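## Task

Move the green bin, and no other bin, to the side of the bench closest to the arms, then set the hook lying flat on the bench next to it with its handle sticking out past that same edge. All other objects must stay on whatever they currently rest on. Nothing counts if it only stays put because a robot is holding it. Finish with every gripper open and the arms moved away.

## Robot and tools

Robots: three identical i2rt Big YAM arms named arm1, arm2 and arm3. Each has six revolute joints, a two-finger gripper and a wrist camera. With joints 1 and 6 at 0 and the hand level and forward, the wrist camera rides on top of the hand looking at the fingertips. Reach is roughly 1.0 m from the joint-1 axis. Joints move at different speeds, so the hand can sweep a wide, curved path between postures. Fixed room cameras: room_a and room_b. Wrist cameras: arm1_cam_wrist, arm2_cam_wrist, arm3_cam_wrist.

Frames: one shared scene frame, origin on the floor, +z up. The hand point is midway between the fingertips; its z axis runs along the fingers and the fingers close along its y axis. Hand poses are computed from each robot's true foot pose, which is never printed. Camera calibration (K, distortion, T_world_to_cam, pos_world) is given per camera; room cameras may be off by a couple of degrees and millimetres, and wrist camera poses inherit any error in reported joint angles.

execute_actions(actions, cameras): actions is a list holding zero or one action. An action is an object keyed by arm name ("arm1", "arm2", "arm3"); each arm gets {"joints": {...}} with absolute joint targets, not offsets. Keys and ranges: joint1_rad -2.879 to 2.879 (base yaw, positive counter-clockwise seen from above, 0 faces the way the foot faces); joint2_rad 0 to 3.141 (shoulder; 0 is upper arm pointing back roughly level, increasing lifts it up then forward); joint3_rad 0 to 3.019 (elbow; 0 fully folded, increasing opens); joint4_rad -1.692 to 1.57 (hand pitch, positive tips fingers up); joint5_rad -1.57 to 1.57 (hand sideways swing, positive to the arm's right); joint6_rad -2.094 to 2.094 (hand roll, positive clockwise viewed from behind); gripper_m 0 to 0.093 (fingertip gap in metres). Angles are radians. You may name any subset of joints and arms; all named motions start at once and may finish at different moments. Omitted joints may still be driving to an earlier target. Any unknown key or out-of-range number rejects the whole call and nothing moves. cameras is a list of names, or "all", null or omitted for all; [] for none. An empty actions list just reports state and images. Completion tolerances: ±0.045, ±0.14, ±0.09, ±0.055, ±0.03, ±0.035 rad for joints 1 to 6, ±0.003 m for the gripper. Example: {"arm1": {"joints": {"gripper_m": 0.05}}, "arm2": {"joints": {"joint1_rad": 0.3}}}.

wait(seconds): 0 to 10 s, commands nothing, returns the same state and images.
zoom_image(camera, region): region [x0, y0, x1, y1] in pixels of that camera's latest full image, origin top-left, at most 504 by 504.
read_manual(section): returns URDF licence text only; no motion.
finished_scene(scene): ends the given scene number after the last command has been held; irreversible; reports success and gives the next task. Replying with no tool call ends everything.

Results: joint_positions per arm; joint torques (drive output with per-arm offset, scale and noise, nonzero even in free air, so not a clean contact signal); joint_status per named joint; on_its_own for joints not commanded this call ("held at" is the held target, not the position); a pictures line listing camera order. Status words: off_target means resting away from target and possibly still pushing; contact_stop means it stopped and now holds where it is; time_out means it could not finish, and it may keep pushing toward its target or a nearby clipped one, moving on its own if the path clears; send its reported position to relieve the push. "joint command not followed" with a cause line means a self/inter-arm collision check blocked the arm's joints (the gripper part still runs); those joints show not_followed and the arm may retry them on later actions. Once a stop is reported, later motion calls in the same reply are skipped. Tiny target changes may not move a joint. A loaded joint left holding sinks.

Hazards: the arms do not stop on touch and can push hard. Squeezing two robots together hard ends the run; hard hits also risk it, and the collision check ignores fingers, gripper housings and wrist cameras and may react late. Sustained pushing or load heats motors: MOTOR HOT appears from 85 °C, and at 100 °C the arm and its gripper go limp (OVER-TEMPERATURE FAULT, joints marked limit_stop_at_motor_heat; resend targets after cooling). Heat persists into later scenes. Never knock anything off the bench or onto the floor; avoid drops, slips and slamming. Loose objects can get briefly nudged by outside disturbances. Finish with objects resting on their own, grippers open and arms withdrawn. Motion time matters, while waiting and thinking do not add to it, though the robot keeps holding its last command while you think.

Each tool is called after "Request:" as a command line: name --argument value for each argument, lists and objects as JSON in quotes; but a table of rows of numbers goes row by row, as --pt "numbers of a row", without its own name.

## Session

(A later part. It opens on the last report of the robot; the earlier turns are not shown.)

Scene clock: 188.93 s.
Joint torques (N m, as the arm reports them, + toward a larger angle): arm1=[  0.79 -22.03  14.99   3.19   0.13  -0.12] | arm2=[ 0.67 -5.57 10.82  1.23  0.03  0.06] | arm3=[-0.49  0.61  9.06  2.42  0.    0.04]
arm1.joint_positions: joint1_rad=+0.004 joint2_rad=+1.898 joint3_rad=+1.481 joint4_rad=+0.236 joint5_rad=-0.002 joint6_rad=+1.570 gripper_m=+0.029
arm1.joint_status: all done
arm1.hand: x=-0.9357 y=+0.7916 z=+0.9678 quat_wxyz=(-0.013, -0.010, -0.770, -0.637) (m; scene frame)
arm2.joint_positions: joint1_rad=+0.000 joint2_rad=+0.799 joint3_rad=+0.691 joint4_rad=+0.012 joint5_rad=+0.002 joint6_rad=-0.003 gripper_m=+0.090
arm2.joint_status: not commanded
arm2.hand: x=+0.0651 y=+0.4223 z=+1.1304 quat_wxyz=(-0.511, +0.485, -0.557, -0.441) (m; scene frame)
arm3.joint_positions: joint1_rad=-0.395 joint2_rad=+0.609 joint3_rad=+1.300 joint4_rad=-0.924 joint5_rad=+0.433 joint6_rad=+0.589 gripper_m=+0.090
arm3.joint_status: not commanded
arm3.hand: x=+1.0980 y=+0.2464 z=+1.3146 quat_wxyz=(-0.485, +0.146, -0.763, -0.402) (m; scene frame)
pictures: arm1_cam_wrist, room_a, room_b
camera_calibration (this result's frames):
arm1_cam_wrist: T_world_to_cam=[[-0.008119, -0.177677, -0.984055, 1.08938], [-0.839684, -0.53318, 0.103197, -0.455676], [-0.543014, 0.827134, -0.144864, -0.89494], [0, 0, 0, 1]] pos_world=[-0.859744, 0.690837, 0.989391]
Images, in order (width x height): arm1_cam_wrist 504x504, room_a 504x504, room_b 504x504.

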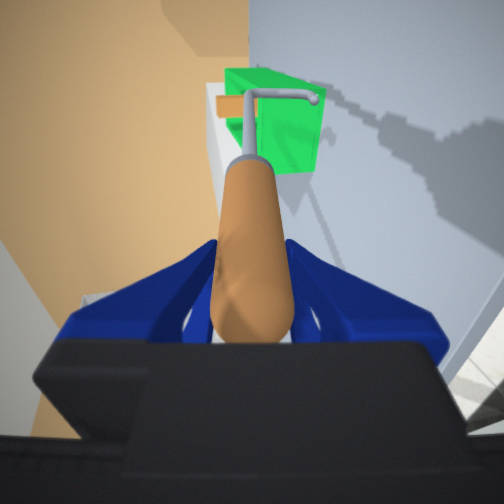

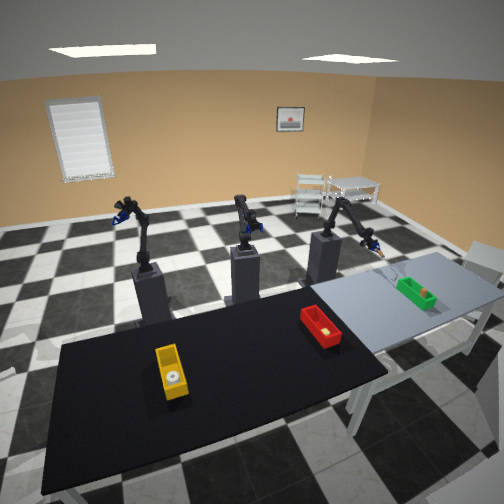

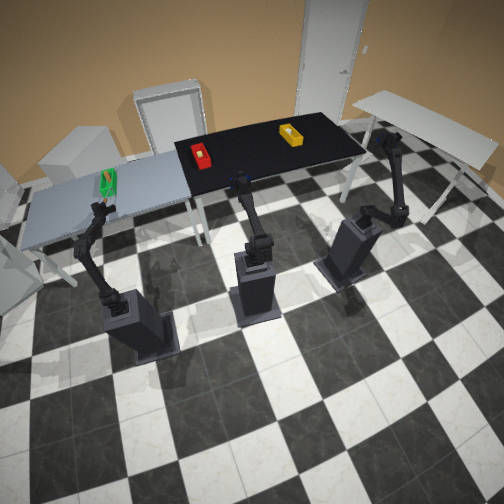

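Request:
execute_actions --actions '[{"arm1":{"joints":{"joint1_rad":0.06,"joint4_rad":0.45,"joint3_rad":1.7}}}]' --cameras '[]'

Request:
execute_actions --actions '[{"arm1":{"joints":{"joint2_rad":2.07,"joint3_rad":1.85,"joint4_rad":0.29}}}]' --cameras '["arm1_cam_wrist","room_a","room_b"]'

Request:
zoom_image --camera "room_a" --region '[350, 230, 450, 310]'

Request:
zoom_image --camera "room_b" --region '[70, 150, 150, 230]'

Scene clock: 207.50 s.
Joint torques (N m, as the arm reports them, + toward a larger angle): arm1=[  0.79 -20.99  15.31   4.06   0.03  -0.14] | arm2=[ 0.57 -5.46 10.79  1.25  0.02  0.06] | arm3=[ 0.01  0.43  9.09  2.24 -0.02  0.06]
arm1.joint_positions: joint1_rad=+0.067 joint2_rad=+1.879 joint3_rad=+1.632 joint4_rad=+0.409 joint5_rad=+0.000 joint6_rad=+1.572 gripper_m=+0.029
arm1.joint_status: all done
arm1.hand: x=-0.9864 y=+0.8084 z=+1.1159 quat_wxyz=(+0.009, +0.011, -0.650, -0.759) (m; scene frame)
arm2.joint_positions: joint1_rad=+0.000 joint2_rad=+0.799 joint3_rad=+0.691 joint4_rad=+0.012 joint5_rad=+0.002 joint6_rad=-0.003 gripper_m=+0.090
arm2.joint_status: not commanded
arm2.hand: x=+0.0651 y=+0.4223 z=+1.1304 quat_wxyz=(-0.511, +0.485, -0.557, -0.441) (m; scene frame)
arm3.joint_positions: joint1_rad=-0.395 joint2_rad=+0.609 joint3_rad=+1.300 joint4_rad=-0.924 joint5_rad=+0.433 joint6_rad=+0.589 gripper_m=+0.090
arm3.joint_status: not commanded
arm3.hand: x=+1.0980 y=+0.2464 z=+1.3146 quat_wxyz=(-0.485, +0.146, -0.763, -0.402) (m; scene frame)
pictures: none
No camera images: the call's "cameras" was empty. Leave "cameras" out to get every camera's image.

Scene clock: 208.73 s.
Joint torques (N m, as the arm reports them, + toward a larger angle): arm1=[  0.39 -26.11  15.22   3.67   0.06  -0.14] | arm2=[ 0.48 -5.58 10.8   1.22  0.02  0.05] | arm3=[-0.86 -0.44  9.    2.29 -0.04  0.04]
arm1.joint_positions: joint1_rad=+0.067 joint2_rad=+2.143 joint3_rad=+1.780 joint4_rad=+0.255 joint5_rad=+0.000 joint6_rad=+1.572 gripper_m=+0.029
arm1.joint_status: all done
arm1.hand: x=-0.9874 y=+0.8782 z=+0.9486 quat_wxyz=(+0.007, +0.012, -0.747, -0.665) (m; scene frame)
arm2.joint_positions: joint1_rad=+0.000 joint2_rad=+0.799 joint3_rad=+0.691 joint4_rad=+0.012 joint5_rad=+0.002 joint6_rad=-0.003 gripper_m=+0.090
arm2.joint_status: not commanded
arm2.hand: x=+0.0651 y=+0.4223 z=+1.1304 quat_wxyz=(-0.511, +0.485, -0.557, -0.441) (m; scene frame)
arm3.joint_positions: joint1_rad=-0.395 joint2_rad=+0.609 joint3_rad=+1.300 joint4_rad=-0.924 joint5_rad=+0.433 joint6_rad=+0.589 gripper_m=+0.090
arm3.joint_status: not commanded
arm3.hand: x=+1.0980 y=+0.2464 z=+1.3146 quat_wxyz=(-0.485, +0.146, -0.763, -0.402) (m; scene frame)
pictures: arm1_cam_wrist, room_a, room_b
camera_calibration (this result's frames):
arm1_cam_wrist: T_world_to_cam=[[-0.000936372, -0.105794, -0.994388, 1.03924], [-0.80538, -0.589352, 0.0634604, -0.330032], [-0.592758, 0.80092, -0.0846529, -1.08061], [0, 0, 0, 1]] pos_world=[-0.905369, 0.780923, 0.962872]
Images, in order (width x height): arm1_cam_wrist 504x504, room_a 504x504, room_b 504x504.

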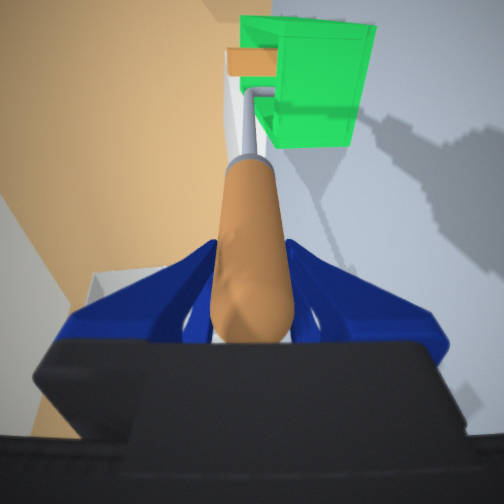

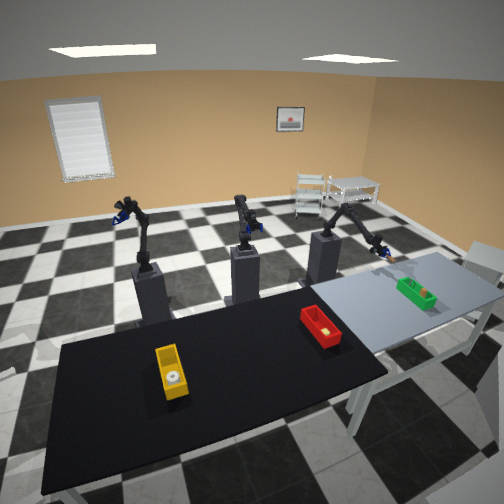

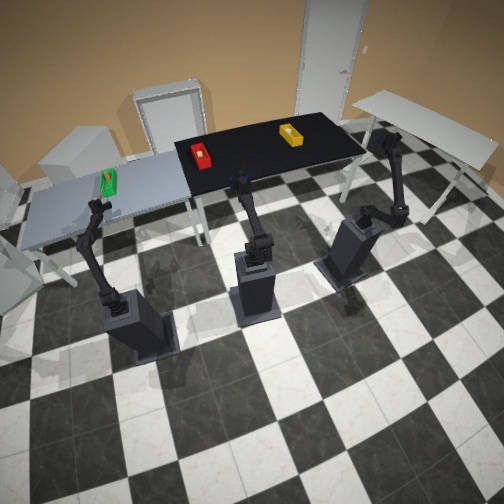

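Region (350, 230, 450, 310) of room_a's 504x504 image, scaled by 5.040, with more detail than that image has; it fills the top 403 rows of this view, and the rest is white.

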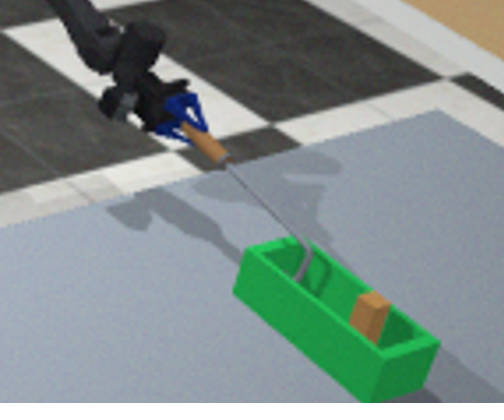

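Region (70, 150, 150, 230) of room_b's 504x504 image, scaled by 6.300, with more detail than that image has.

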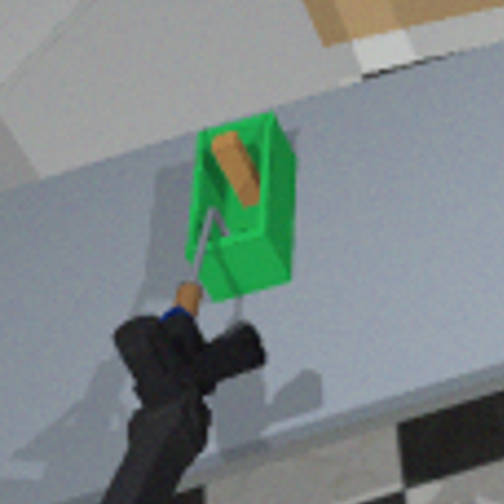

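Request:
execute_actions --actions '[{"arm1":{"joints":{"joint1_rad":0.035,"joint2_rad":1.955,"joint3_rad":1.50,"joint4_rad":0.45}}}]' --cameras '["arm1_cam_wrist"]'

Request:
execute_actions --actions '[{"arm1":{"joints":{"joint2_rad":1.80,"joint3_rad":1.26,"joint4_rad":0.54}}}]' --cameras '["arm1_cam_wrist","room_a","room_b"]'

Scene clock: 215.80 s.
Joint torques (N m, as the arm reports them, + toward a larger angle): arm1=[  1.03 -20.94  12.15   3.96   0.07  -0.15] | arm2=[ 0.63 -5.52 10.77  1.24  0.02  0.06] | arm3=[-0.18 -0.07  9.    2.31 -0.06  0.02]
arm1.joint_positions: joint1_rad=+0.036 joint2_rad=+1.992 joint3_rad=+1.461 joint4_rad=+0.409 joint5_rad=+0.000 joint6_rad=+1.572 gripper_m=+0.029
arm1.joint_status: all done
arm1.hand: x=-0.9604 y=+0.8048 z=+0.9244 quat_wxyz=(-0.003, +0.001, -0.751, -0.660) (m; scene frame)
arm2.joint_positions: joint1_rad=+0.000 joint2_rad=+0.799 joint3_rad=+0.691 joint4_rad=+0.012 joint5_rad=+0.002 joint6_rad=-0.003 gripper_m=+0.090
arm2.joint_status: not commanded
arm2.hand: x=+0.0651 y=+0.4223 z=+1.1304 quat_wxyz=(-0.511, +0.485, -0.557, -0.441) (m; scene frame)
arm3.joint_positions: joint1_rad=-0.395 joint2_rad=+0.609 joint3_rad=+1.300 joint4_rad=-0.924 joint5_rad=+0.433 joint6_rad=+0.589 gripper_m=+0.090
arm3.joint_status: not commanded
arm3.hand: x=+1.0980 y=+0.2464 z=+1.3146 quat_wxyz=(-0.485, +0.146, -0.763, -0.402) (m; scene frame)
pictures: arm1_cam_wrist
camera_calibration (this result's frames):
arm1_cam_wrist: T_world_to_cam=[[-0.00399128, -0.119182, -0.992864, 1.01386], [-0.823046, -0.563525, 0.0709531, -0.394764], [-0.567961, 0.817456, -0.0958428, -0.986997], [0, 0, 0, 1]] pos_world=[-0.881438, 0.705201, 0.94004]
Images, in order (width x height): arm1_cam_wrist 504x504.

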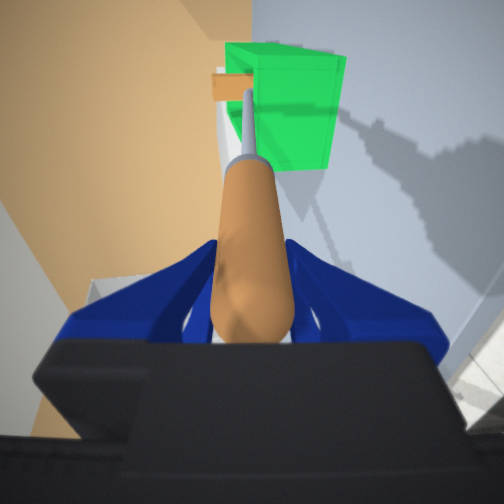

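Scene clock: 216.73 s.
Joint torques (N m, as the arm reports them, + toward a larger angle): arm1=[  0.7  -19.95  10.59   4.44   0.07  -0.14] | arm2=[ 0.66 -5.62 10.8   1.23  0.02  0.05] | arm3=[-0.36  0.78  9.01  2.27 -0.06  0.02]
arm1.joint_positions: joint1_rad=+0.036 joint2_rad=+1.851 joint3_rad=+1.234 joint4_rad=+0.490 joint5_rad=+0.000 joint6_rad=+1.572 gripper_m=+0.029
arm1.joint_status: all done
arm1.hand: x=-0.9606 y=+0.7401 z=+0.9231 quat_wxyz=(-0.003, +0.001, -0.753, -0.658) (m; scene frame)
arm2.joint_positions: joint1_rad=+0.000 joint2_rad=+0.799 joint3_rad=+0.691 joint4_rad=+0.012 joint5_rad=+0.002 joint6_rad=-0.003 gripper_m=+0.090
arm2.joint_status: not commanded
arm2.hand: x=+0.0651 y=+0.4223 z=+1.1304 quat_wxyz=(-0.511, +0.485, -0.557, -0.441) (m; scene frame)
arm3.joint_positions: joint1_rad=-0.395 joint2_rad=+0.609 joint3_rad=+1.300 joint4_rad=-0.924 joint5_rad=+0.433 joint6_rad=+0.589 gripper_m=+0.090
arm3.joint_status: not commanded
arm3.hand: x=+1.0980 y=+0.2464 z=+1.3146 quat_wxyz=(-0.485, +0.146, -0.763, -0.402) (m; scene frame)
pictures: arm1_cam_wrist, room_a, room_b
camera_calibration (this result's frames):
arm1_cam_wrist: T_world_to_cam=[[-0.004013, -0.124861, -0.992166, 1.00833], [-0.823064, -0.563081, 0.0741909, -0.434604], [-0.567934, 0.816914, -0.100509, -0.929634], [0, 0, 0, 1]] pos_world=[-0.881632, 0.640615, 0.939243]
Images, in order (width x height): arm1_cam_wrist 504x504, room_a 504x504, room_b 504x504.

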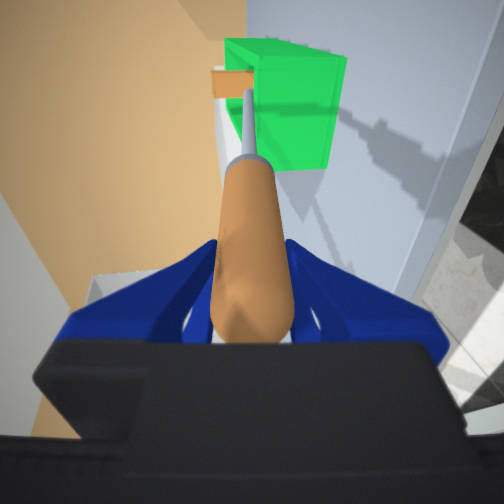

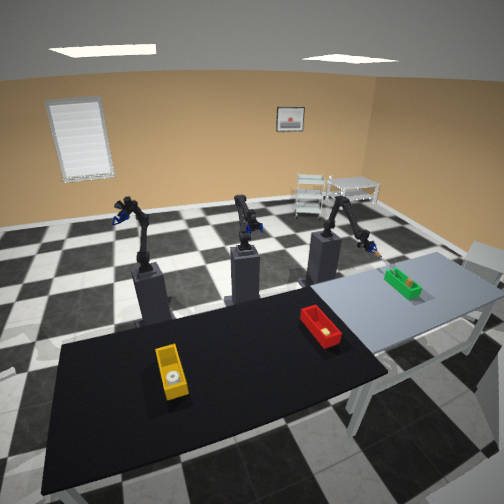

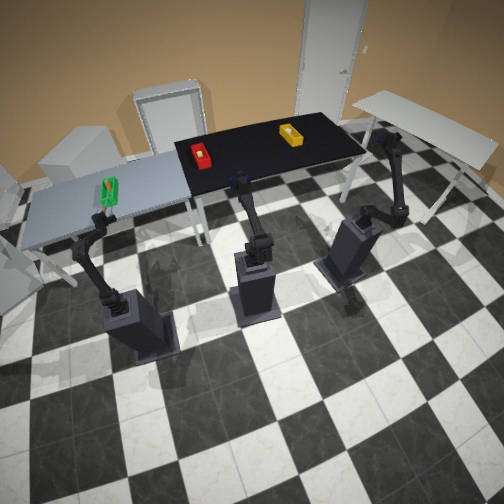

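Request:
execute_actions --actions '[{"arm1":{"joints":{"joint2_rad":1.63,"joint3_rad":0.995,"joint4_rad":0.635}}}]' --cameras '[]'

Request:
execute_actions --actions '[{"arm1":{"joints":{"joint2_rad":1.475,"joint3_rad":0.795,"joint4_rad":0.675}}}]' --cameras '["arm1_cam_wrist","room_a","room_b"]'

Request:
zoom_image --camera "room_b" --region '[60, 170, 160, 270]'

Scene clock: 222.60 s.
Joint torques (N m, as the arm reports them, + toward a larger angle): arm1=[  0.88 -16.2   10.19   4.57   0.07  -0.14] | arm2=[ 0.67 -5.65 10.76  1.24  0.03  0.07] | arm3=[-0.21  0.76  9.07  2.22 -0.01  0.09]
arm1.joint_positions: joint1_rad=+0.036 joint2_rad=+1.672 joint3_rad=+0.969 joint4_rad=+0.583 joint5_rad=+0.000 joint6_rad=+1.572 gripper_m=+0.029
arm1.joint_status: all done
arm1.hand: x=-0.9609 y=+0.6559 z=+0.9239 quat_wxyz=(-0.003, +0.001, -0.751, -0.660) (m; scene frame)
arm2.joint_positions: joint1_rad=+0.000 joint2_rad=+0.799 joint3_rad=+0.691 joint4_rad=+0.012 joint5_rad=+0.002 joint6_rad=-0.003 gripper_m=+0.090
arm2.joint_status: not commanded
arm2.hand: x=+0.0651 y=+0.4223 z=+1.1304 quat_wxyz=(-0.511, +0.485, -0.557, -0.441) (m; scene frame)
arm3.joint_positions: joint1_rad=-0.395 joint2_rad=+0.609 joint3_rad=+1.300 joint4_rad=-0.924 joint5_rad=+0.433 joint6_rad=+0.589 gripper_m=+0.090
arm3.joint_status: not commanded
arm3.hand: x=+1.0980 y=+0.2464 z=+1.3146 quat_wxyz=(-0.485, +0.146, -0.763, -0.402) (m; scene frame)
pictures: none
No camera images: the call's "cameras" was empty. Leave "cameras" out to get every camera's image.

Scene clock: 223.47 s.
Joint torques (N m, as the arm reports them, + toward a larger angle): arm1=[  0.86 -13.64  10.29   4.64   0.07  -0.14] | arm2=[ 0.52 -5.43 10.82  1.18  0.03  0.06] | arm3=[-0.01  0.56  9.06  2.29 -0.03  0.05]
arm1.joint_positions: joint1_rad=+0.036 joint2_rad=+1.515 joint3_rad=+0.765 joint4_rad=+0.623 joint5_rad=+0.000 joint6_rad=+1.572 gripper_m=+0.029
arm1.joint_status: all done
arm1.hand: x=-0.9611 y=+0.5846 z=+0.9217 quat_wxyz=(-0.003, +0.001, -0.753, -0.658) (m; scene frame)
arm2.joint_positions: joint1_rad=+0.000 joint2_rad=+0.799 joint3_rad=+0.691 joint4_rad=+0.012 joint5_rad=+0.002 joint6_rad=-0.003 gripper_m=+0.090
arm2.joint_status: not commanded
arm2.hand: x=+0.0651 y=+0.4223 z=+1.1304 quat_wxyz=(-0.511, +0.485, -0.557, -0.441) (m; scene frame)
arm3.joint_positions: joint1_rad=-0.395 joint2_rad=+0.609 joint3_rad=+1.300 joint4_rad=-0.924 joint5_rad=+0.433 joint6_rad=+0.589 gripper_m=+0.090
arm3.joint_status: not commanded
arm3.hand: x=+1.0980 y=+0.2464 z=+1.3146 quat_wxyz=(-0.485, +0.146, -0.763, -0.402) (m; scene frame)
pictures: arm1_cam_wrist, room_a, room_b
camera_calibration (this result's frames):
arm1_cam_wrist: T_world_to_cam=[[-0.004013, -0.124861, -0.992166, 0.987604], [-0.823064, -0.563081, 0.0741909, -0.522442], [-0.567934, 0.816914, -0.100509, -0.803019], [0, 0, 0, 1]] pos_world=[-0.882102, 0.485133, 0.937917]
Images, in order (width x height): arm1_cam_wrist 504x504, room_a 504x504, room_b 504x504.

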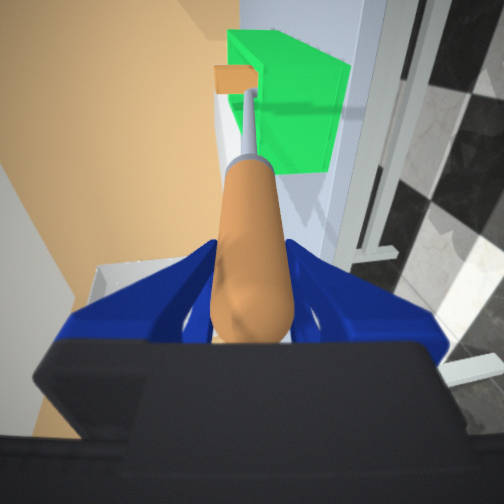

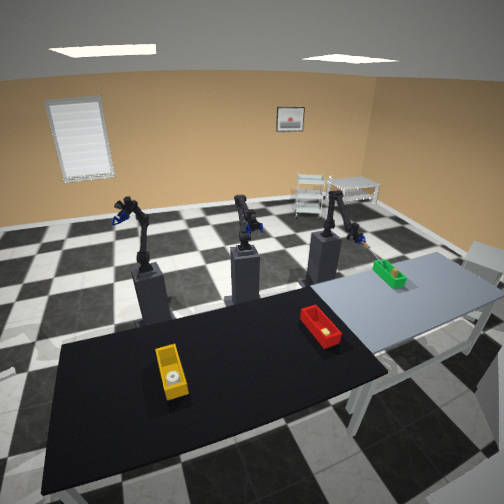

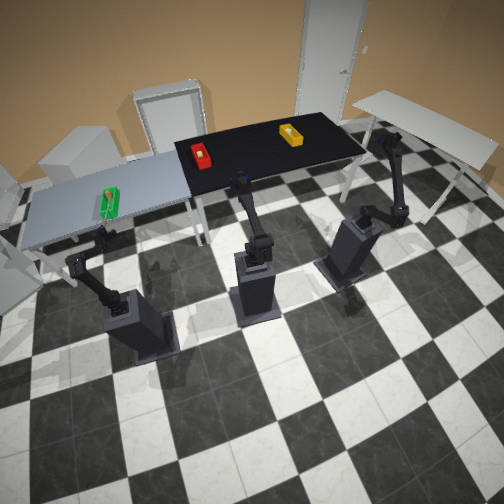

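Region (60, 170, 160, 270) of room_b's 504x504 image, scaled by 5.040, with more detail than that image has.

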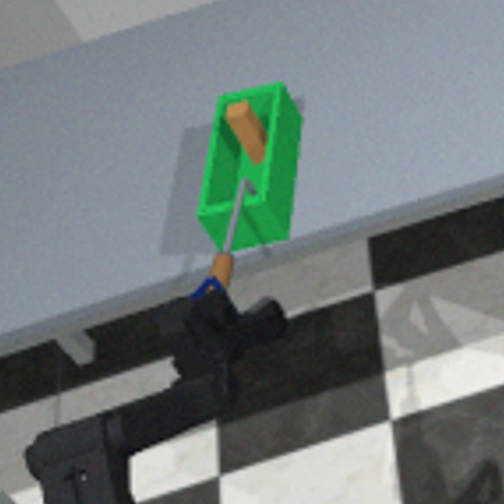

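Request:
execute_actions --actions '[{"arm1":{"joints":{"joint3_rad":0.92}}}]' --cameras '["arm1_cam_wrist"]'

Request:
execute_actions --actions '[{"arm1":{"joints":{"joint3_rad":1.1,"joint4_rad":0.75}}}]' --cameras '["arm1_cam_wrist","room_b"]'

Scene clock: 229.37 s.
Joint torques (N m, as the arm reports them, + toward a larger angle): arm1=[  0.86 -13.92  13.71   4.26   0.06  -0.14] | arm2=[ 0.38 -5.53 10.82  1.22  0.02  0.06] | arm3=[-0.15  0.47  8.89  2.27 -0.05  0.05]
arm1.joint_positions: joint1_rad=+0.036 joint2_rad=+1.515 joint3_rad=+0.851 joint4_rad=+0.628 joint5_rad=+0.000 joint6_rad=+1.572 gripper_m=+0.029
arm1.joint_status: all done
arm1.hand: x=-0.9613 y=+0.6082 z=+0.9691 quat_wxyz=(-0.003, +0.001, -0.722, -0.692) (m; scene frame)
arm2.joint_positions: joint1_rad=+0.000 joint2_rad=+0.799 joint3_rad=+0.691 joint4_rad=+0.012 joint5_rad=+0.002 joint6_rad=-0.003 gripper_m=+0.090
arm2.joint_status: not commanded
arm2.hand: x=+0.0651 y=+0.4223 z=+1.1304 quat_wxyz=(-0.511, +0.485, -0.557, -0.441) (m; scene frame)
arm3.joint_positions: joint1_rad=-0.395 joint2_rad=+0.609 joint3_rad=+1.300 joint4_rad=-0.924 joint5_rad=+0.433 joint6_rad=+0.589 gripper_m=+0.090
arm3.joint_status: not commanded
arm3.hand: x=+1.0980 y=+0.2464 z=+1.3146 quat_wxyz=(-0.485, +0.146, -0.763, -0.402) (m; scene frame)
pictures: arm1_cam_wrist
camera_calibration (this result's frames):
arm1_cam_wrist: T_world_to_cam=[[-0.00368693, -0.0332506, -0.99944, 0.98921], [-0.822762, -0.567963, 0.0219308, -0.458953], [-0.568374, 0.822382, -0.0252633, -0.894311], [0, 0, 0, 1]] pos_world=[-0.882265, 0.507689, 0.976128]
Images, in order (width x height): arm1_cam_wrist 504x504.

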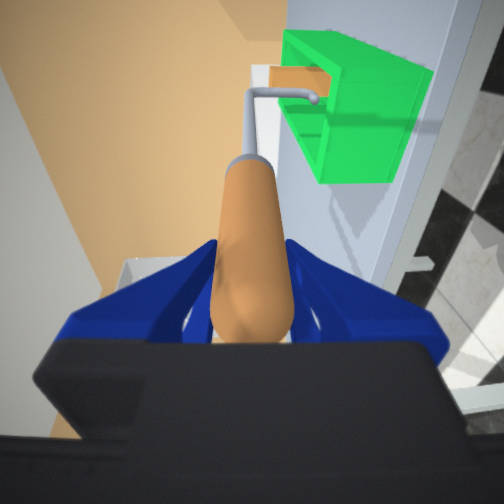

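Scene clock: 230.53 s.
Joint torques (N m, as the arm reports them, + toward a larger angle): arm1=[  0.86 -14.5   13.6    3.77   0.04  -0.14] | arm2=[ 0.44 -5.61 10.8   1.19  0.03  0.06] | arm3=[-0.21  0.57  9.05  2.4  -0.02  0.04]
arm1.joint_positions: joint1_rad=+0.036 joint2_rad=+1.508 joint3_rad=+1.042 joint4_rad=+0.712 joint5_rad=+0.000 joint6_rad=+1.572 gripper_m=+0.029
arm1.joint_status: all done
arm1.hand: x=-0.9620 y=+0.6398 z=+1.1013 quat_wxyz=(-0.003, +0.001, -0.618, -0.786) (m; scene frame)
arm2.joint_positions: joint1_rad=+0.000 joint2_rad=+0.799 joint3_rad=+0.691 joint4_rad=+0.012 joint5_rad=+0.002 joint6_rad=-0.003 gripper_m=+0.090
arm2.joint_status: not commanded
arm2.hand: x=+0.0651 y=+0.4223 z=+1.1304 quat_wxyz=(-0.511, +0.485, -0.557, -0.441) (m; scene frame)
arm3.joint_positions: joint1_rad=-0.395 joint2_rad=+0.609 joint3_rad=+1.300 joint4_rad=-0.924 joint5_rad=+0.433 joint6_rad=+0.589 gripper_m=+0.090
arm3.joint_status: not commanded
arm3.hand: x=+1.0980 y=+0.2464 z=+1.3146 quat_wxyz=(-0.485, +0.146, -0.763, -0.402) (m; scene frame)
pictures: arm1_cam_wrist, room_b
camera_calibration (this result's frames):
arm1_cam_wrist: T_world_to_cam=[[-0.00339405, 0.244977, -0.969523, 0.911654], [-0.82175, -0.55316, -0.136894, -0.278034], [-0.569838, 0.796241, 0.203187, -1.15368], [0, 0, 0, 1]] pos_world=[-0.882792, 0.54148, 1.08022]
Images, in order (width x height): arm1_cam_wrist 504x504, room_b 504x504.

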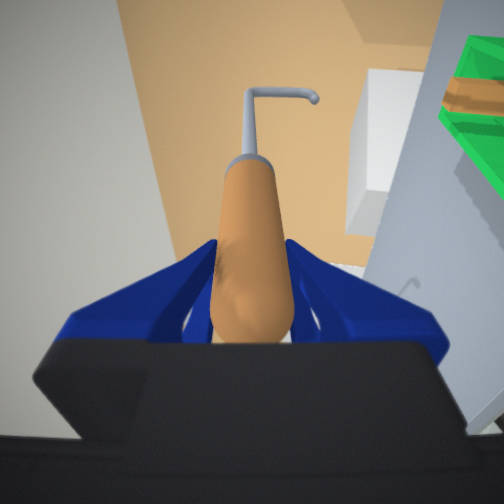

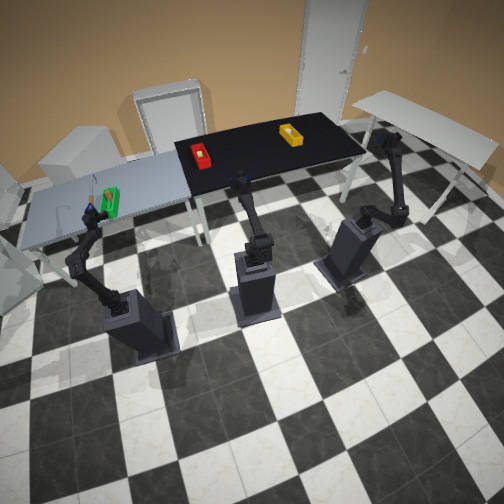

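Request:
execute_actions --actions '[{"arm1":{"joints":{"joint1_rad":-0.22,"joint5_rad":-0.2,"joint3_rad":1.33}}}]' --cameras '[]'

Request:
execute_actions --actions '[{"arm1":{"joints":{"joint2_rad":1.94,"joint4_rad":0.76}}}]' --cameras '["arm1_cam_wrist","room_b"]'

Request:
execute_actions --actions '[{"arm1":{"joints":{"joint6_rad":0}}}]' --cameras '["arm1_cam_wrist","room_a","room_b"]'

Request:
zoom_image --camera "room_a" --region '[330, 220, 430, 310]'

Scene clock: 236.83 s.
Joint torques (N m, as the arm reports them, + toward a larger angle): arm1=[  0.63 -14.81  14.95   3.46   0.15  -0.14] | arm2=[ 0.7  -5.32 10.79  1.17  0.02  0.06] | arm3=[-0.14  0.38  9.05  2.35 -0.05  0.08]
arm1.joint_positions: joint1_rad=-0.219 joint2_rad=+1.509 joint3_rad=+1.267 joint4_rad=+0.713 joint5_rad=-0.203 joint6_rad=+1.572 gripper_m=+0.029
arm1.joint_status: all done
arm1.hand: x=-0.8316 y=+0.6353 z=+1.2322 quat_wxyz=(-0.058, +0.021, -0.530, -0.846) (m; scene frame)
arm2.joint_positions: joint1_rad=+0.000 joint2_rad=+0.799 joint3_rad=+0.691 joint4_rad=+0.012 joint5_rad=+0.002 joint6_rad=-0.003 gripper_m=+0.090
arm2.joint_status: not commanded
arm2.hand: x=+0.0651 y=+0.4223 z=+1.1304 quat_wxyz=(-0.511, +0.485, -0.557, -0.441) (m; scene frame)
arm3.joint_positions: joint1_rad=-0.395 joint2_rad=+0.609 joint3_rad=+1.300 joint4_rad=-0.924 joint5_rad=+0.433 joint6_rad=+0.589 gripper_m=+0.090
arm3.joint_status: not commanded
arm3.hand: x=+1.0980 y=+0.2464 z=+1.3146 quat_wxyz=(-0.485, +0.146, -0.763, -0.402) (m; scene frame)
pictures: none
No camera images: the call's "cameras" was empty. Leave "cameras" out to get every camera's image.

Scene clock: 238.30 s.
Joint torques (N m, as the arm reports them, + toward a larger angle): arm1=[  0.71 -21.84  12.15   3.18   0.07  -0.14] | arm2=[ 0.57 -5.61 10.83  1.22  0.02  0.05] | arm3=[-0.17  0.22  8.96  2.37 -0.03  0.04]
arm1.joint_positions: joint1_rad=-0.219 joint2_rad=+2.000 joint3_rad=+1.276 joint4_rad=+0.737 joint5_rad=-0.201 joint6_rad=+1.572 gripper_m=+0.029
arm1.joint_status: all done
arm1.hand: x=-0.7995 y=+0.7456 z=+0.8975 quat_wxyz=(-0.023, -0.017, -0.705, -0.709) (m; scene frame)
arm2.joint_positions: joint1_rad=+0.000 joint2_rad=+0.799 joint3_rad=+0.691 joint4_rad=+0.012 joint5_rad=+0.002 joint6_rad=-0.003 gripper_m=+0.090
arm2.joint_status: not commanded
arm2.hand: x=+0.0651 y=+0.4223 z=+1.1304 quat_wxyz=(-0.511, +0.485, -0.557, -0.441) (m; scene frame)
arm3.joint_positions: joint1_rad=-0.395 joint2_rad=+0.609 joint3_rad=+1.300 joint4_rad=-0.924 joint5_rad=+0.433 joint6_rad=+0.589 gripper_m=+0.090
arm3.joint_status: not commanded
arm3.hand: x=+1.0980 y=+0.2464 z=+1.3146 quat_wxyz=(-0.485, +0.146, -0.763, -0.402) (m; scene frame)
pictures: arm1_cam_wrist, room_b
camera_calibration (this result's frames):
arm1_cam_wrist: T_world_to_cam=[[-0.0000913187, 0.0152832, -0.999883, 0.889884], [-0.852155, -0.52323, -0.00791975, -0.276255], [-0.52329, 0.852054, 0.0130715, -0.93767], [0, 0, 0, 1]] pos_world=[-0.726004, 0.640801, 0.899849]
Images, in order (width x height): arm1_cam_wrist 504x504, room_b 504x504.

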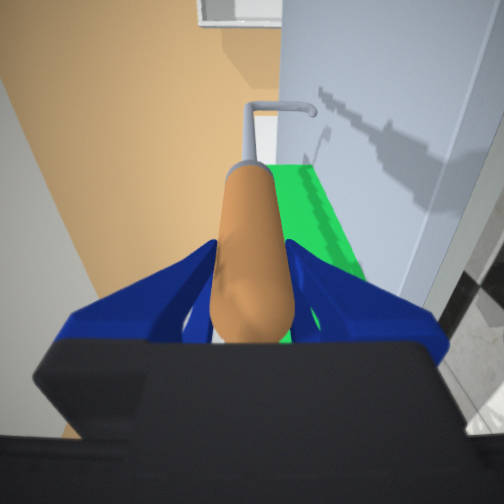

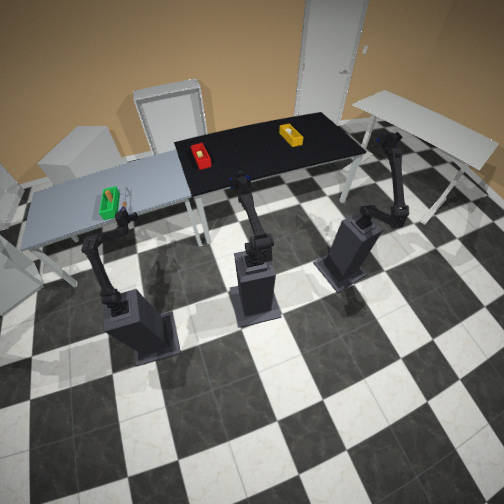

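Scene clock: 240.47 s.
Joint torques (N m, as the arm reports them, + toward a larger angle): arm1=[  0.74 -21.73  12.14   3.17   0.2   -0.1 ] | arm2=[ 0.36 -5.52 10.84  1.24  0.03  0.06] | arm3=[-0.26  0.2   8.98  2.2  -0.02  0.06]
arm1.joint_positions: joint1_rad=-0.218 joint2_rad=+1.999 joint3_rad=+1.276 joint4_rad=+0.737 joint5_rad=-0.204 joint6_rad=+0.009 gripper_m=+0.029
arm1.joint_status: all done
arm1.hand: x=-0.8007 y=+0.7457 z=+0.8981 quat_wxyz=(-0.515, +0.485, -0.511, -0.488) (m; scene frame)
arm2.joint_positions: joint1_rad=+0.000 joint2_rad=+0.799 joint3_rad=+0.691 joint4_rad=+0.012 joint5_rad=+0.002 joint6_rad=-0.003 gripper_m=+0.090
arm2.joint_status: not commanded
arm2.hand: x=+0.0651 y=+0.4223 z=+1.1304 quat_wxyz=(-0.511, +0.485, -0.557, -0.441) (m; scene frame)
arm3.joint_positions: joint1_rad=-0.395 joint2_rad=+0.609 joint3_rad=+1.300 joint4_rad=-0.924 joint5_rad=+0.433 joint6_rad=+0.589 gripper_m=+0.090
arm3.joint_status: not commanded
arm3.hand: x=+1.0980 y=+0.2464 z=+1.3146 quat_wxyz=(-0.485, +0.146, -0.763, -0.402) (m; scene frame)
pictures: arm1_cam_wrist, room_a, room_b
camera_calibration (this result's frames):
arm1_cam_wrist: T_world_to_cam=[[0.99903, -0.0431769, -0.00861728, 0.843809], [-0.0315105, -0.564467, -0.824854, 1.14429], [0.0307505, 0.824326, -0.56528, 0.0452976], [0, 0, 0, 1]] pos_world=[-0.808326, 0.645008, 0.976752]
Images, in order (width x height): arm1_cam_wrist 504x504, room_a 504x504, room_b 504x504.

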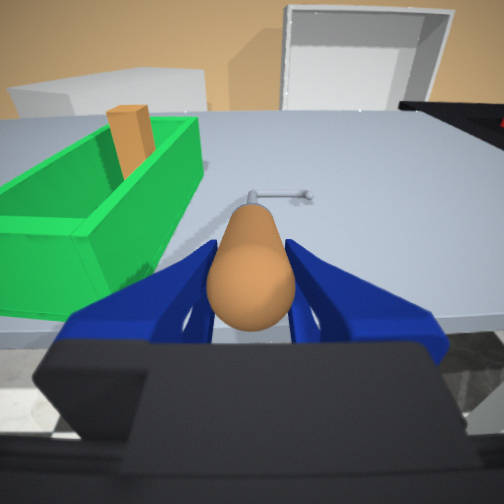

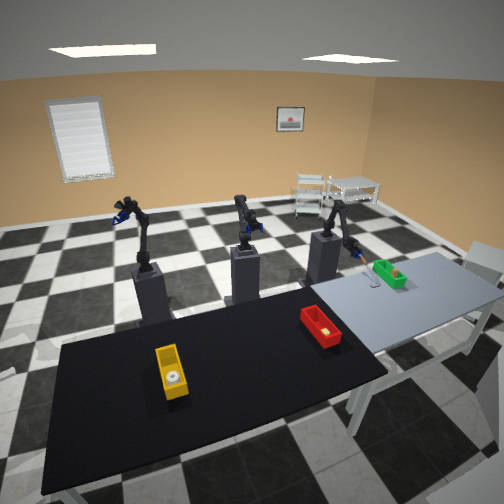

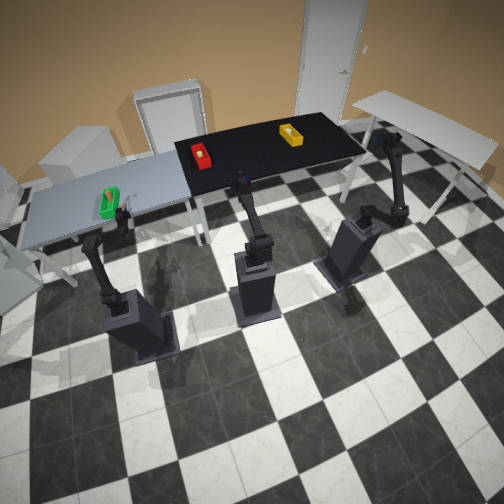

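Region (330, 220, 430, 310) of room_a's 504x504 image, scaled by 5.040, with more detail than that image has; it fills the top 454 rows of this view, and the rest is white.

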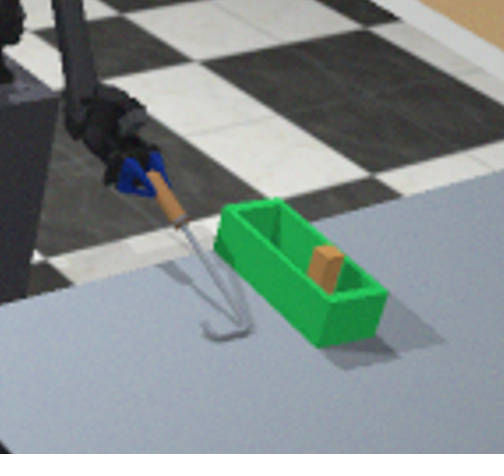

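Request:
execute_actions --actions '[{"arm1":{"joints":{"joint2_rad":2.16,"joint3_rad":1.44,"joint4_rad":0.84}}}]' --cameras '["arm1_cam_wrist","room_a"]'

Request:
zoom_image --camera "room_a" --region '[330, 220, 430, 310]'

Scene clock: 244.83 s.
Joint torques (N m, as the arm reports them, + toward a larger angle): arm1=[  0.71 -19.68  11.18   2.91   0.12  -0.09] | arm2=[ 0.5  -5.62 10.81  1.25  0.02  0.05] | arm3=[-0.26  0.55  9.05  2.3  -0.04  0.03]
arm1.joint_positions: joint1_rad=-0.218 joint2_rad=+2.163 joint3_rad=+1.396 joint4_rad=+0.821 joint5_rad=-0.203 joint6_rad=+0.006 gripper_m=+0.029
arm1.joint_status: all done
arm1.hand: x=-0.7907 y=+0.7811 z=+0.8558 quat_wxyz=(-0.528, +0.478, -0.498, -0.494) (m; scene frame)
arm2.joint_positions: joint1_rad=+0.000 joint2_rad=+0.799 joint3_rad=+0.691 joint4_rad=+0.012 joint5_rad=+0.002 joint6_rad=-0.003 gripper_m=+0.090
arm2.joint_status: not commanded
arm2.hand: x=+0.0651 y=+0.4223 z=+1.1304 quat_wxyz=(-0.511, +0.485, -0.557, -0.441) (m; scene frame)
arm3.joint_positions: joint1_rad=-0.395 joint2_rad=+0.609 joint3_rad=+1.300 joint4_rad=-0.924 joint5_rad=+0.433 joint6_rad=+0.589 gripper_m=+0.090
arm3.joint_status: not commanded
arm3.hand: x=+1.0980 y=+0.2464 z=+1.3146 quat_wxyz=(-0.485, +0.146, -0.763, -0.402) (m; scene frame)
pictures: arm1_cam_wrist, room_a
camera_calibration (this result's frames):
arm1_cam_wrist: T_world_to_cam=[[0.998992, -0.0447547, 0.00348091, 0.825864], [-0.0208484, -0.531241, -0.846964, 1.1311], [0.0397548, 0.846038, -0.531639, -0.0466737], [0, 0, 0, 1]] pos_world=[-0.799594, 0.677335, 0.93031]
Images, in order (width x height): arm1_cam_wrist 504x504, room_a 504x504.

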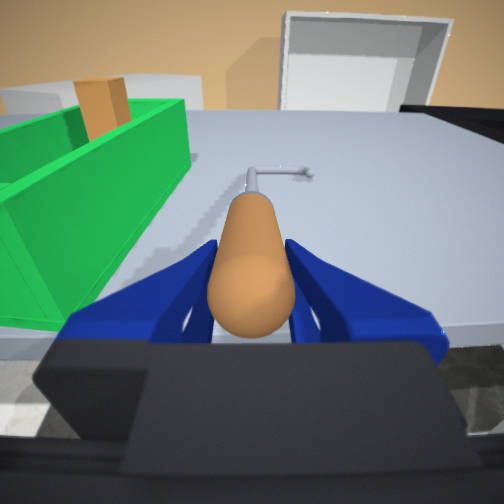

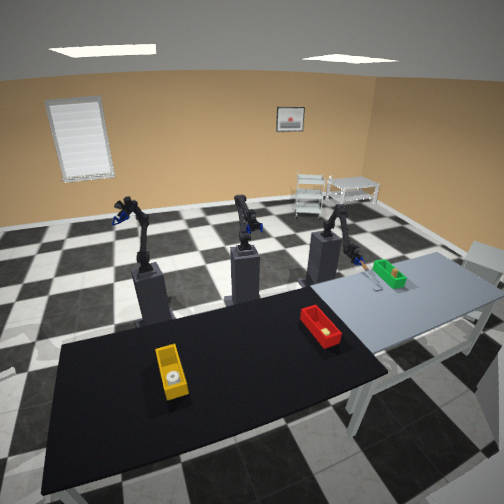

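Region (330, 220, 430, 310) of room_a's 504x504 image, scaled by 5.040, with more detail than that image has; it fills the top 454 rows of this view, and the rest is white.

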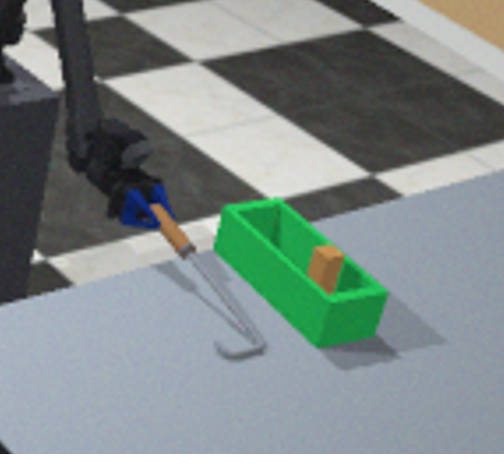

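Request:
execute_actions --actions '[{"arm1":{"joints":{"joint2_rad":2.23}}}]' --cameras '["arm1_cam_wrist","room_a"]'

Request:
zoom_image --camera "room_a" --region '[330, 220, 430, 310]'

Scene clock: 249.53 s.
Joint torques (N m, as the arm reports them, + toward a larger angle): arm1=[  0.76 -18.67  10.62   2.72   0.11  -0.06] | arm2=[ 0.53 -5.42 10.75  1.23  0.03  0.06] | arm3=[-0.28  0.34  9.08  2.2  -0.04  0.05]
arm1.joint_positions: joint1_rad=-0.218 joint2_rad=+2.228 joint3_rad=+1.398 joint4_rad=+0.827 joint5_rad=-0.203 joint6_rad=+0.003 gripper_m=+0.029
arm1.joint_status: all done
arm1.hand: x=-0.7903 y=+0.7812 z=+0.8070 quat_wxyz=(-0.512, +0.489, -0.515, -0.483) (m; scene frame)
arm2.joint_positions: joint1_rad=+0.000 joint2_rad=+0.799 joint3_rad=+0.691 joint4_rad=+0.012 joint5_rad=+0.002 joint6_rad=-0.003 gripper_m=+0.090
arm2.joint_status: not commanded
arm2.hand: x=+0.0651 y=+0.4223 z=+1.1304 quat_wxyz=(-0.511, +0.485, -0.557, -0.441) (m; scene frame)
arm3.joint_positions: joint1_rad=-0.395 joint2_rad=+0.609 joint3_rad=+1.300 joint4_rad=-0.924 joint5_rad=+0.433 joint6_rad=+0.589 gripper_m=+0.090
arm3.joint_status: not commanded
arm3.hand: x=+1.0980 y=+0.2464 z=+1.3146 quat_wxyz=(-0.485, +0.146, -0.763, -0.402) (m; scene frame)
pictures: arm1_cam_wrist, room_a
camera_calibration (this result's frames):
arm1_cam_wrist: T_world_to_cam=[[0.998955, -0.0453131, -0.0058964, 0.833595], [-0.0310057, -0.577372, -0.815893, 1.09278], [0.0335662, 0.815223, -0.578173, -0.015989], [0, 0, 0, 1]] pos_world=[-0.798305, 0.681749, 0.887264]
Images, in order (width x height): arm1_cam_wrist 504x504, room_a 504x504.

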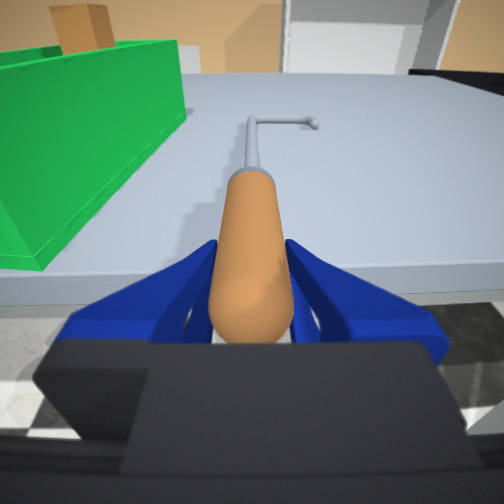

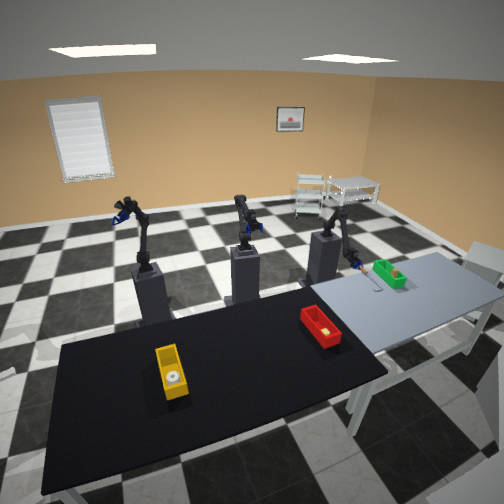

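Region (330, 220, 430, 310) of room_a's 504x504 image, scaled by 5.040, with more detail than that image has; it fills the top 454 rows of this view, and the rest is white.

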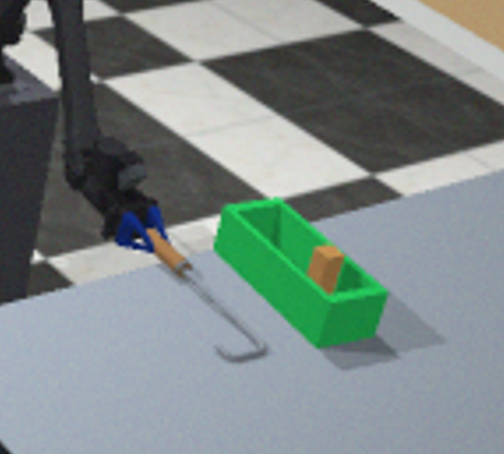

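Request:
execute_actions --actions '[{"arm1":{"joints":{"joint2_rad":2.285,"joint3_rad":1.49}}}]' --cameras '["arm1_cam_wrist"]'

Scene clock: 255.43 s.
Joint torques (N m, as the arm reports them, + toward a larger angle): arm1=[  0.63 -18.18  10.86   2.41   0.13  -0.06] | arm2=[ 0.49 -5.67 10.86  1.21  0.02  0.06] | arm3=[-1.18  0.22  9.05  2.41 -0.03  0.04]
arm1.joint_positions: joint1_rad=-0.218 joint2_rad=+2.263 joint3_rad=+1.445 joint4_rad=+0.831 joint5_rad=-0.203 joint6_rad=+0.003 gripper_m=+0.029
arm1.joint_status: all done
arm1.hand: x=-0.7872 y=+0.7931 z=+0.8038 quat_wxyz=(-0.517, +0.486, -0.510, -0.486) (m; scene frame)
arm2.joint_positions: joint1_rad=+0.000 joint2_rad=+0.799 joint3_rad=+0.691 joint4_rad=+0.012 joint5_rad=+0.002 joint6_rad=-0.003 gripper_m=+0.090
arm2.joint_status: not commanded
arm2.hand: x=+0.0651 y=+0.4223 z=+1.1304 quat_wxyz=(-0.511, +0.485, -0.557, -0.441) (m; scene frame)
arm3.joint_positions: joint1_rad=-0.395 joint2_rad=+0.609 joint3_rad=+1.300 joint4_rad=-0.924 joint5_rad=+0.433 joint6_rad=+0.589 gripper_m=+0.090
arm3.joint_status: not commanded
arm3.hand: x=+1.0980 y=+0.2464 z=+1.3146 quat_wxyz=(-0.485, +0.146, -0.763, -0.402) (m; scene frame)
pictures: arm1_cam_wrist
camera_calibration (this result's frames):
arm1_cam_wrist: T_world_to_cam=[[0.998978, -0.0451244, -0.00252666, 0.828132], [-0.0275925, -0.564663, -0.82486, 1.09695], [0.0357946, 0.824087, -0.565332, -0.0432014], [0, 0, 0, 1]] pos_world=[-0.795472, 0.692379, 0.882501]
Images, in order (width x height): arm1_cam_wrist 504x504.

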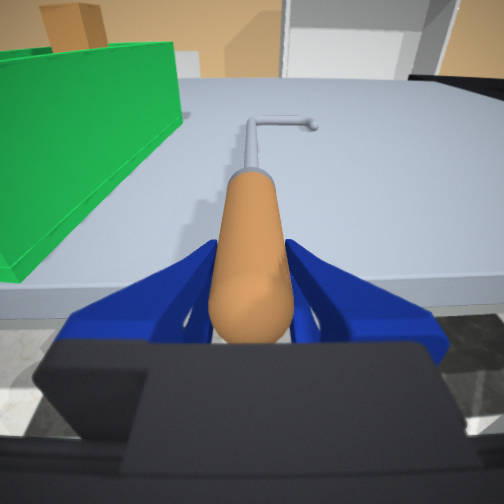

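Request:
execute_actions --actions '[{"arm1":{"joints":{"joint2_rad":2.315}}}]' --cameras '["arm1_cam_wrist"]'

Request:
execute_actions --actions '[{"arm1":{"joints":{"gripper_m":0.07}}}]' --cameras '["arm1_cam_wrist"]'

Scene clock: 259.13 s.
Joint torques (N m, as the arm reports them, + toward a larger angle): arm1=[  0.72 -16.59  10.19   2.23   0.12  -0.06] | arm2=[ 0.49 -5.4  10.8   1.26  0.02  0.05] | arm3=[-0.07  0.25  9.03  2.28 -0.06  0.04]
arm1.joint_positions: joint1_rad=-0.218 joint2_rad=+2.271 joint3_rad=+1.454 joint4_rad=+0.836 joint5_rad=-0.203 joint6_rad=+0.003 gripper_m=+0.029
arm1.joint_status: all done
arm1.hand: x=-0.7866 y=+0.7952 z=+0.8033 quat_wxyz=(-0.518, +0.485, -0.508, -0.487) (m; scene frame)
arm2.joint_positions: joint1_rad=+0.000 joint2_rad=+0.799 joint3_rad=+0.691 joint4_rad=+0.012 joint5_rad=+0.002 joint6_rad=-0.003 gripper_m=+0.090
arm2.joint_status: not commanded
arm2.hand: x=+0.0651 y=+0.4223 z=+1.1304 quat_wxyz=(-0.511, +0.485, -0.557, -0.441) (m; scene frame)
arm3.joint_positions: joint1_rad=-0.395 joint2_rad=+0.609 joint3_rad=+1.300 joint4_rad=-0.924 joint5_rad=+0.433 joint6_rad=+0.589 gripper_m=+0.090
arm3.joint_status: not commanded
arm3.hand: x=+1.0980 y=+0.2464 z=+1.3146 quat_wxyz=(-0.485, +0.146, -0.763, -0.402) (m; scene frame)
pictures: arm1_cam_wrist
camera_calibration (this result's frames):
arm1_cam_wrist: T_world_to_cam=[[0.998983, -0.0450697, -0.00132252, 0.826661], [-0.026365, -0.560091, -0.828011, 1.09754], [0.0365775, 0.827204, -0.56071, -0.0508577], [0, 0, 0, 1]] pos_world=[-0.795023, 0.694051, 0.881354]
Images, in order (width x height): arm1_cam_wrist 504x504.

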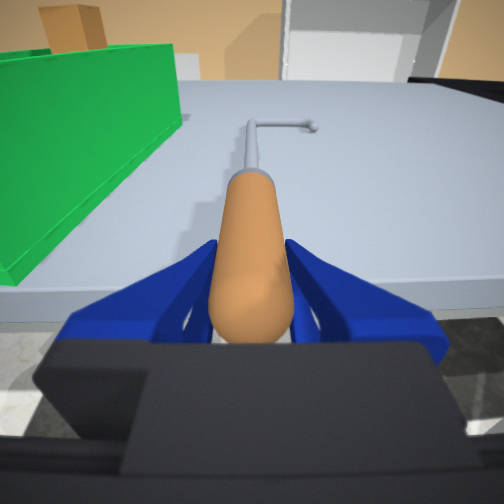

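Scene clock: 259.80 s.
Joint torques (N m, as the arm reports them, + toward a larger angle): arm1=[  0.6  -17.4   10.07   2.07   0.04  -0.08] | arm2=[ 0.61 -5.45 10.85  1.21  0.03  0.07] | arm3=[ 0.25  0.21  9.27  2.27 -0.03  0.06]
arm1.joint_positions: joint1_rad=-0.219 joint2_rad=+2.283 joint3_rad=+1.455 joint4_rad=+0.840 joint5_rad=-0.201 joint6_rad=+0.005 gripper_m=+0.070
arm1.joint_status: all done
arm1.hand: x=-0.7854 y=+0.7946 z=+0.7946 quat_wxyz=(-0.516, +0.485, -0.512, -0.486) (m; scene frame)
arm2.joint_positions: joint1_rad=+0.000 joint2_rad=+0.799 joint3_rad=+0.691 joint4_rad=+0.012 joint5_rad=+0.002 joint6_rad=-0.003 gripper_m=+0.090
arm2.joint_status: not commanded
arm2.hand: x=+0.0651 y=+0.4223 z=+1.1304 quat_wxyz=(-0.511, +0.485, -0.557, -0.441) (m; scene frame)
arm3.joint_positions: joint1_rad=-0.395 joint2_rad=+0.609 joint3_rad=+1.300 joint4_rad=-0.924 joint5_rad=+0.433 joint6_rad=+0.589 gripper_m=+0.090
arm3.joint_status: not commanded
arm3.hand: x=+1.0980 y=+0.2464 z=+1.3146 quat_wxyz=(-0.485, +0.146, -0.763, -0.402) (m; scene frame)
pictures: arm1_cam_wrist
camera_calibration (this result's frames):
arm1_cam_wrist: T_world_to_cam=[[0.998843, -0.0478048, -0.00529554, 0.830688], [-0.031469, -0.566286, -0.823608, 1.08752], [0.0363736, 0.822821, -0.567135, -0.0468419], [0, 0, 0, 1]] pos_world=[-0.7938, 0.694099, 0.873521]
Images, in order (width x height): arm1_cam_wrist 504x504.

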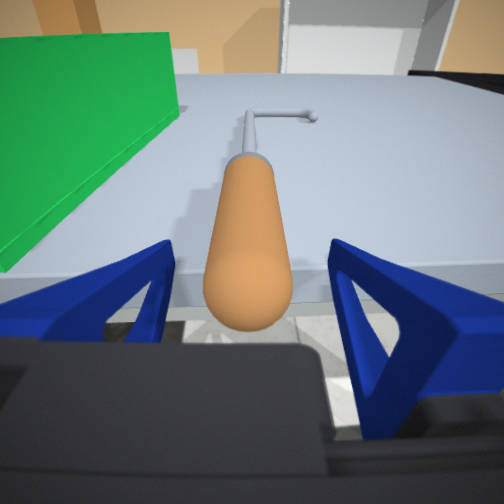

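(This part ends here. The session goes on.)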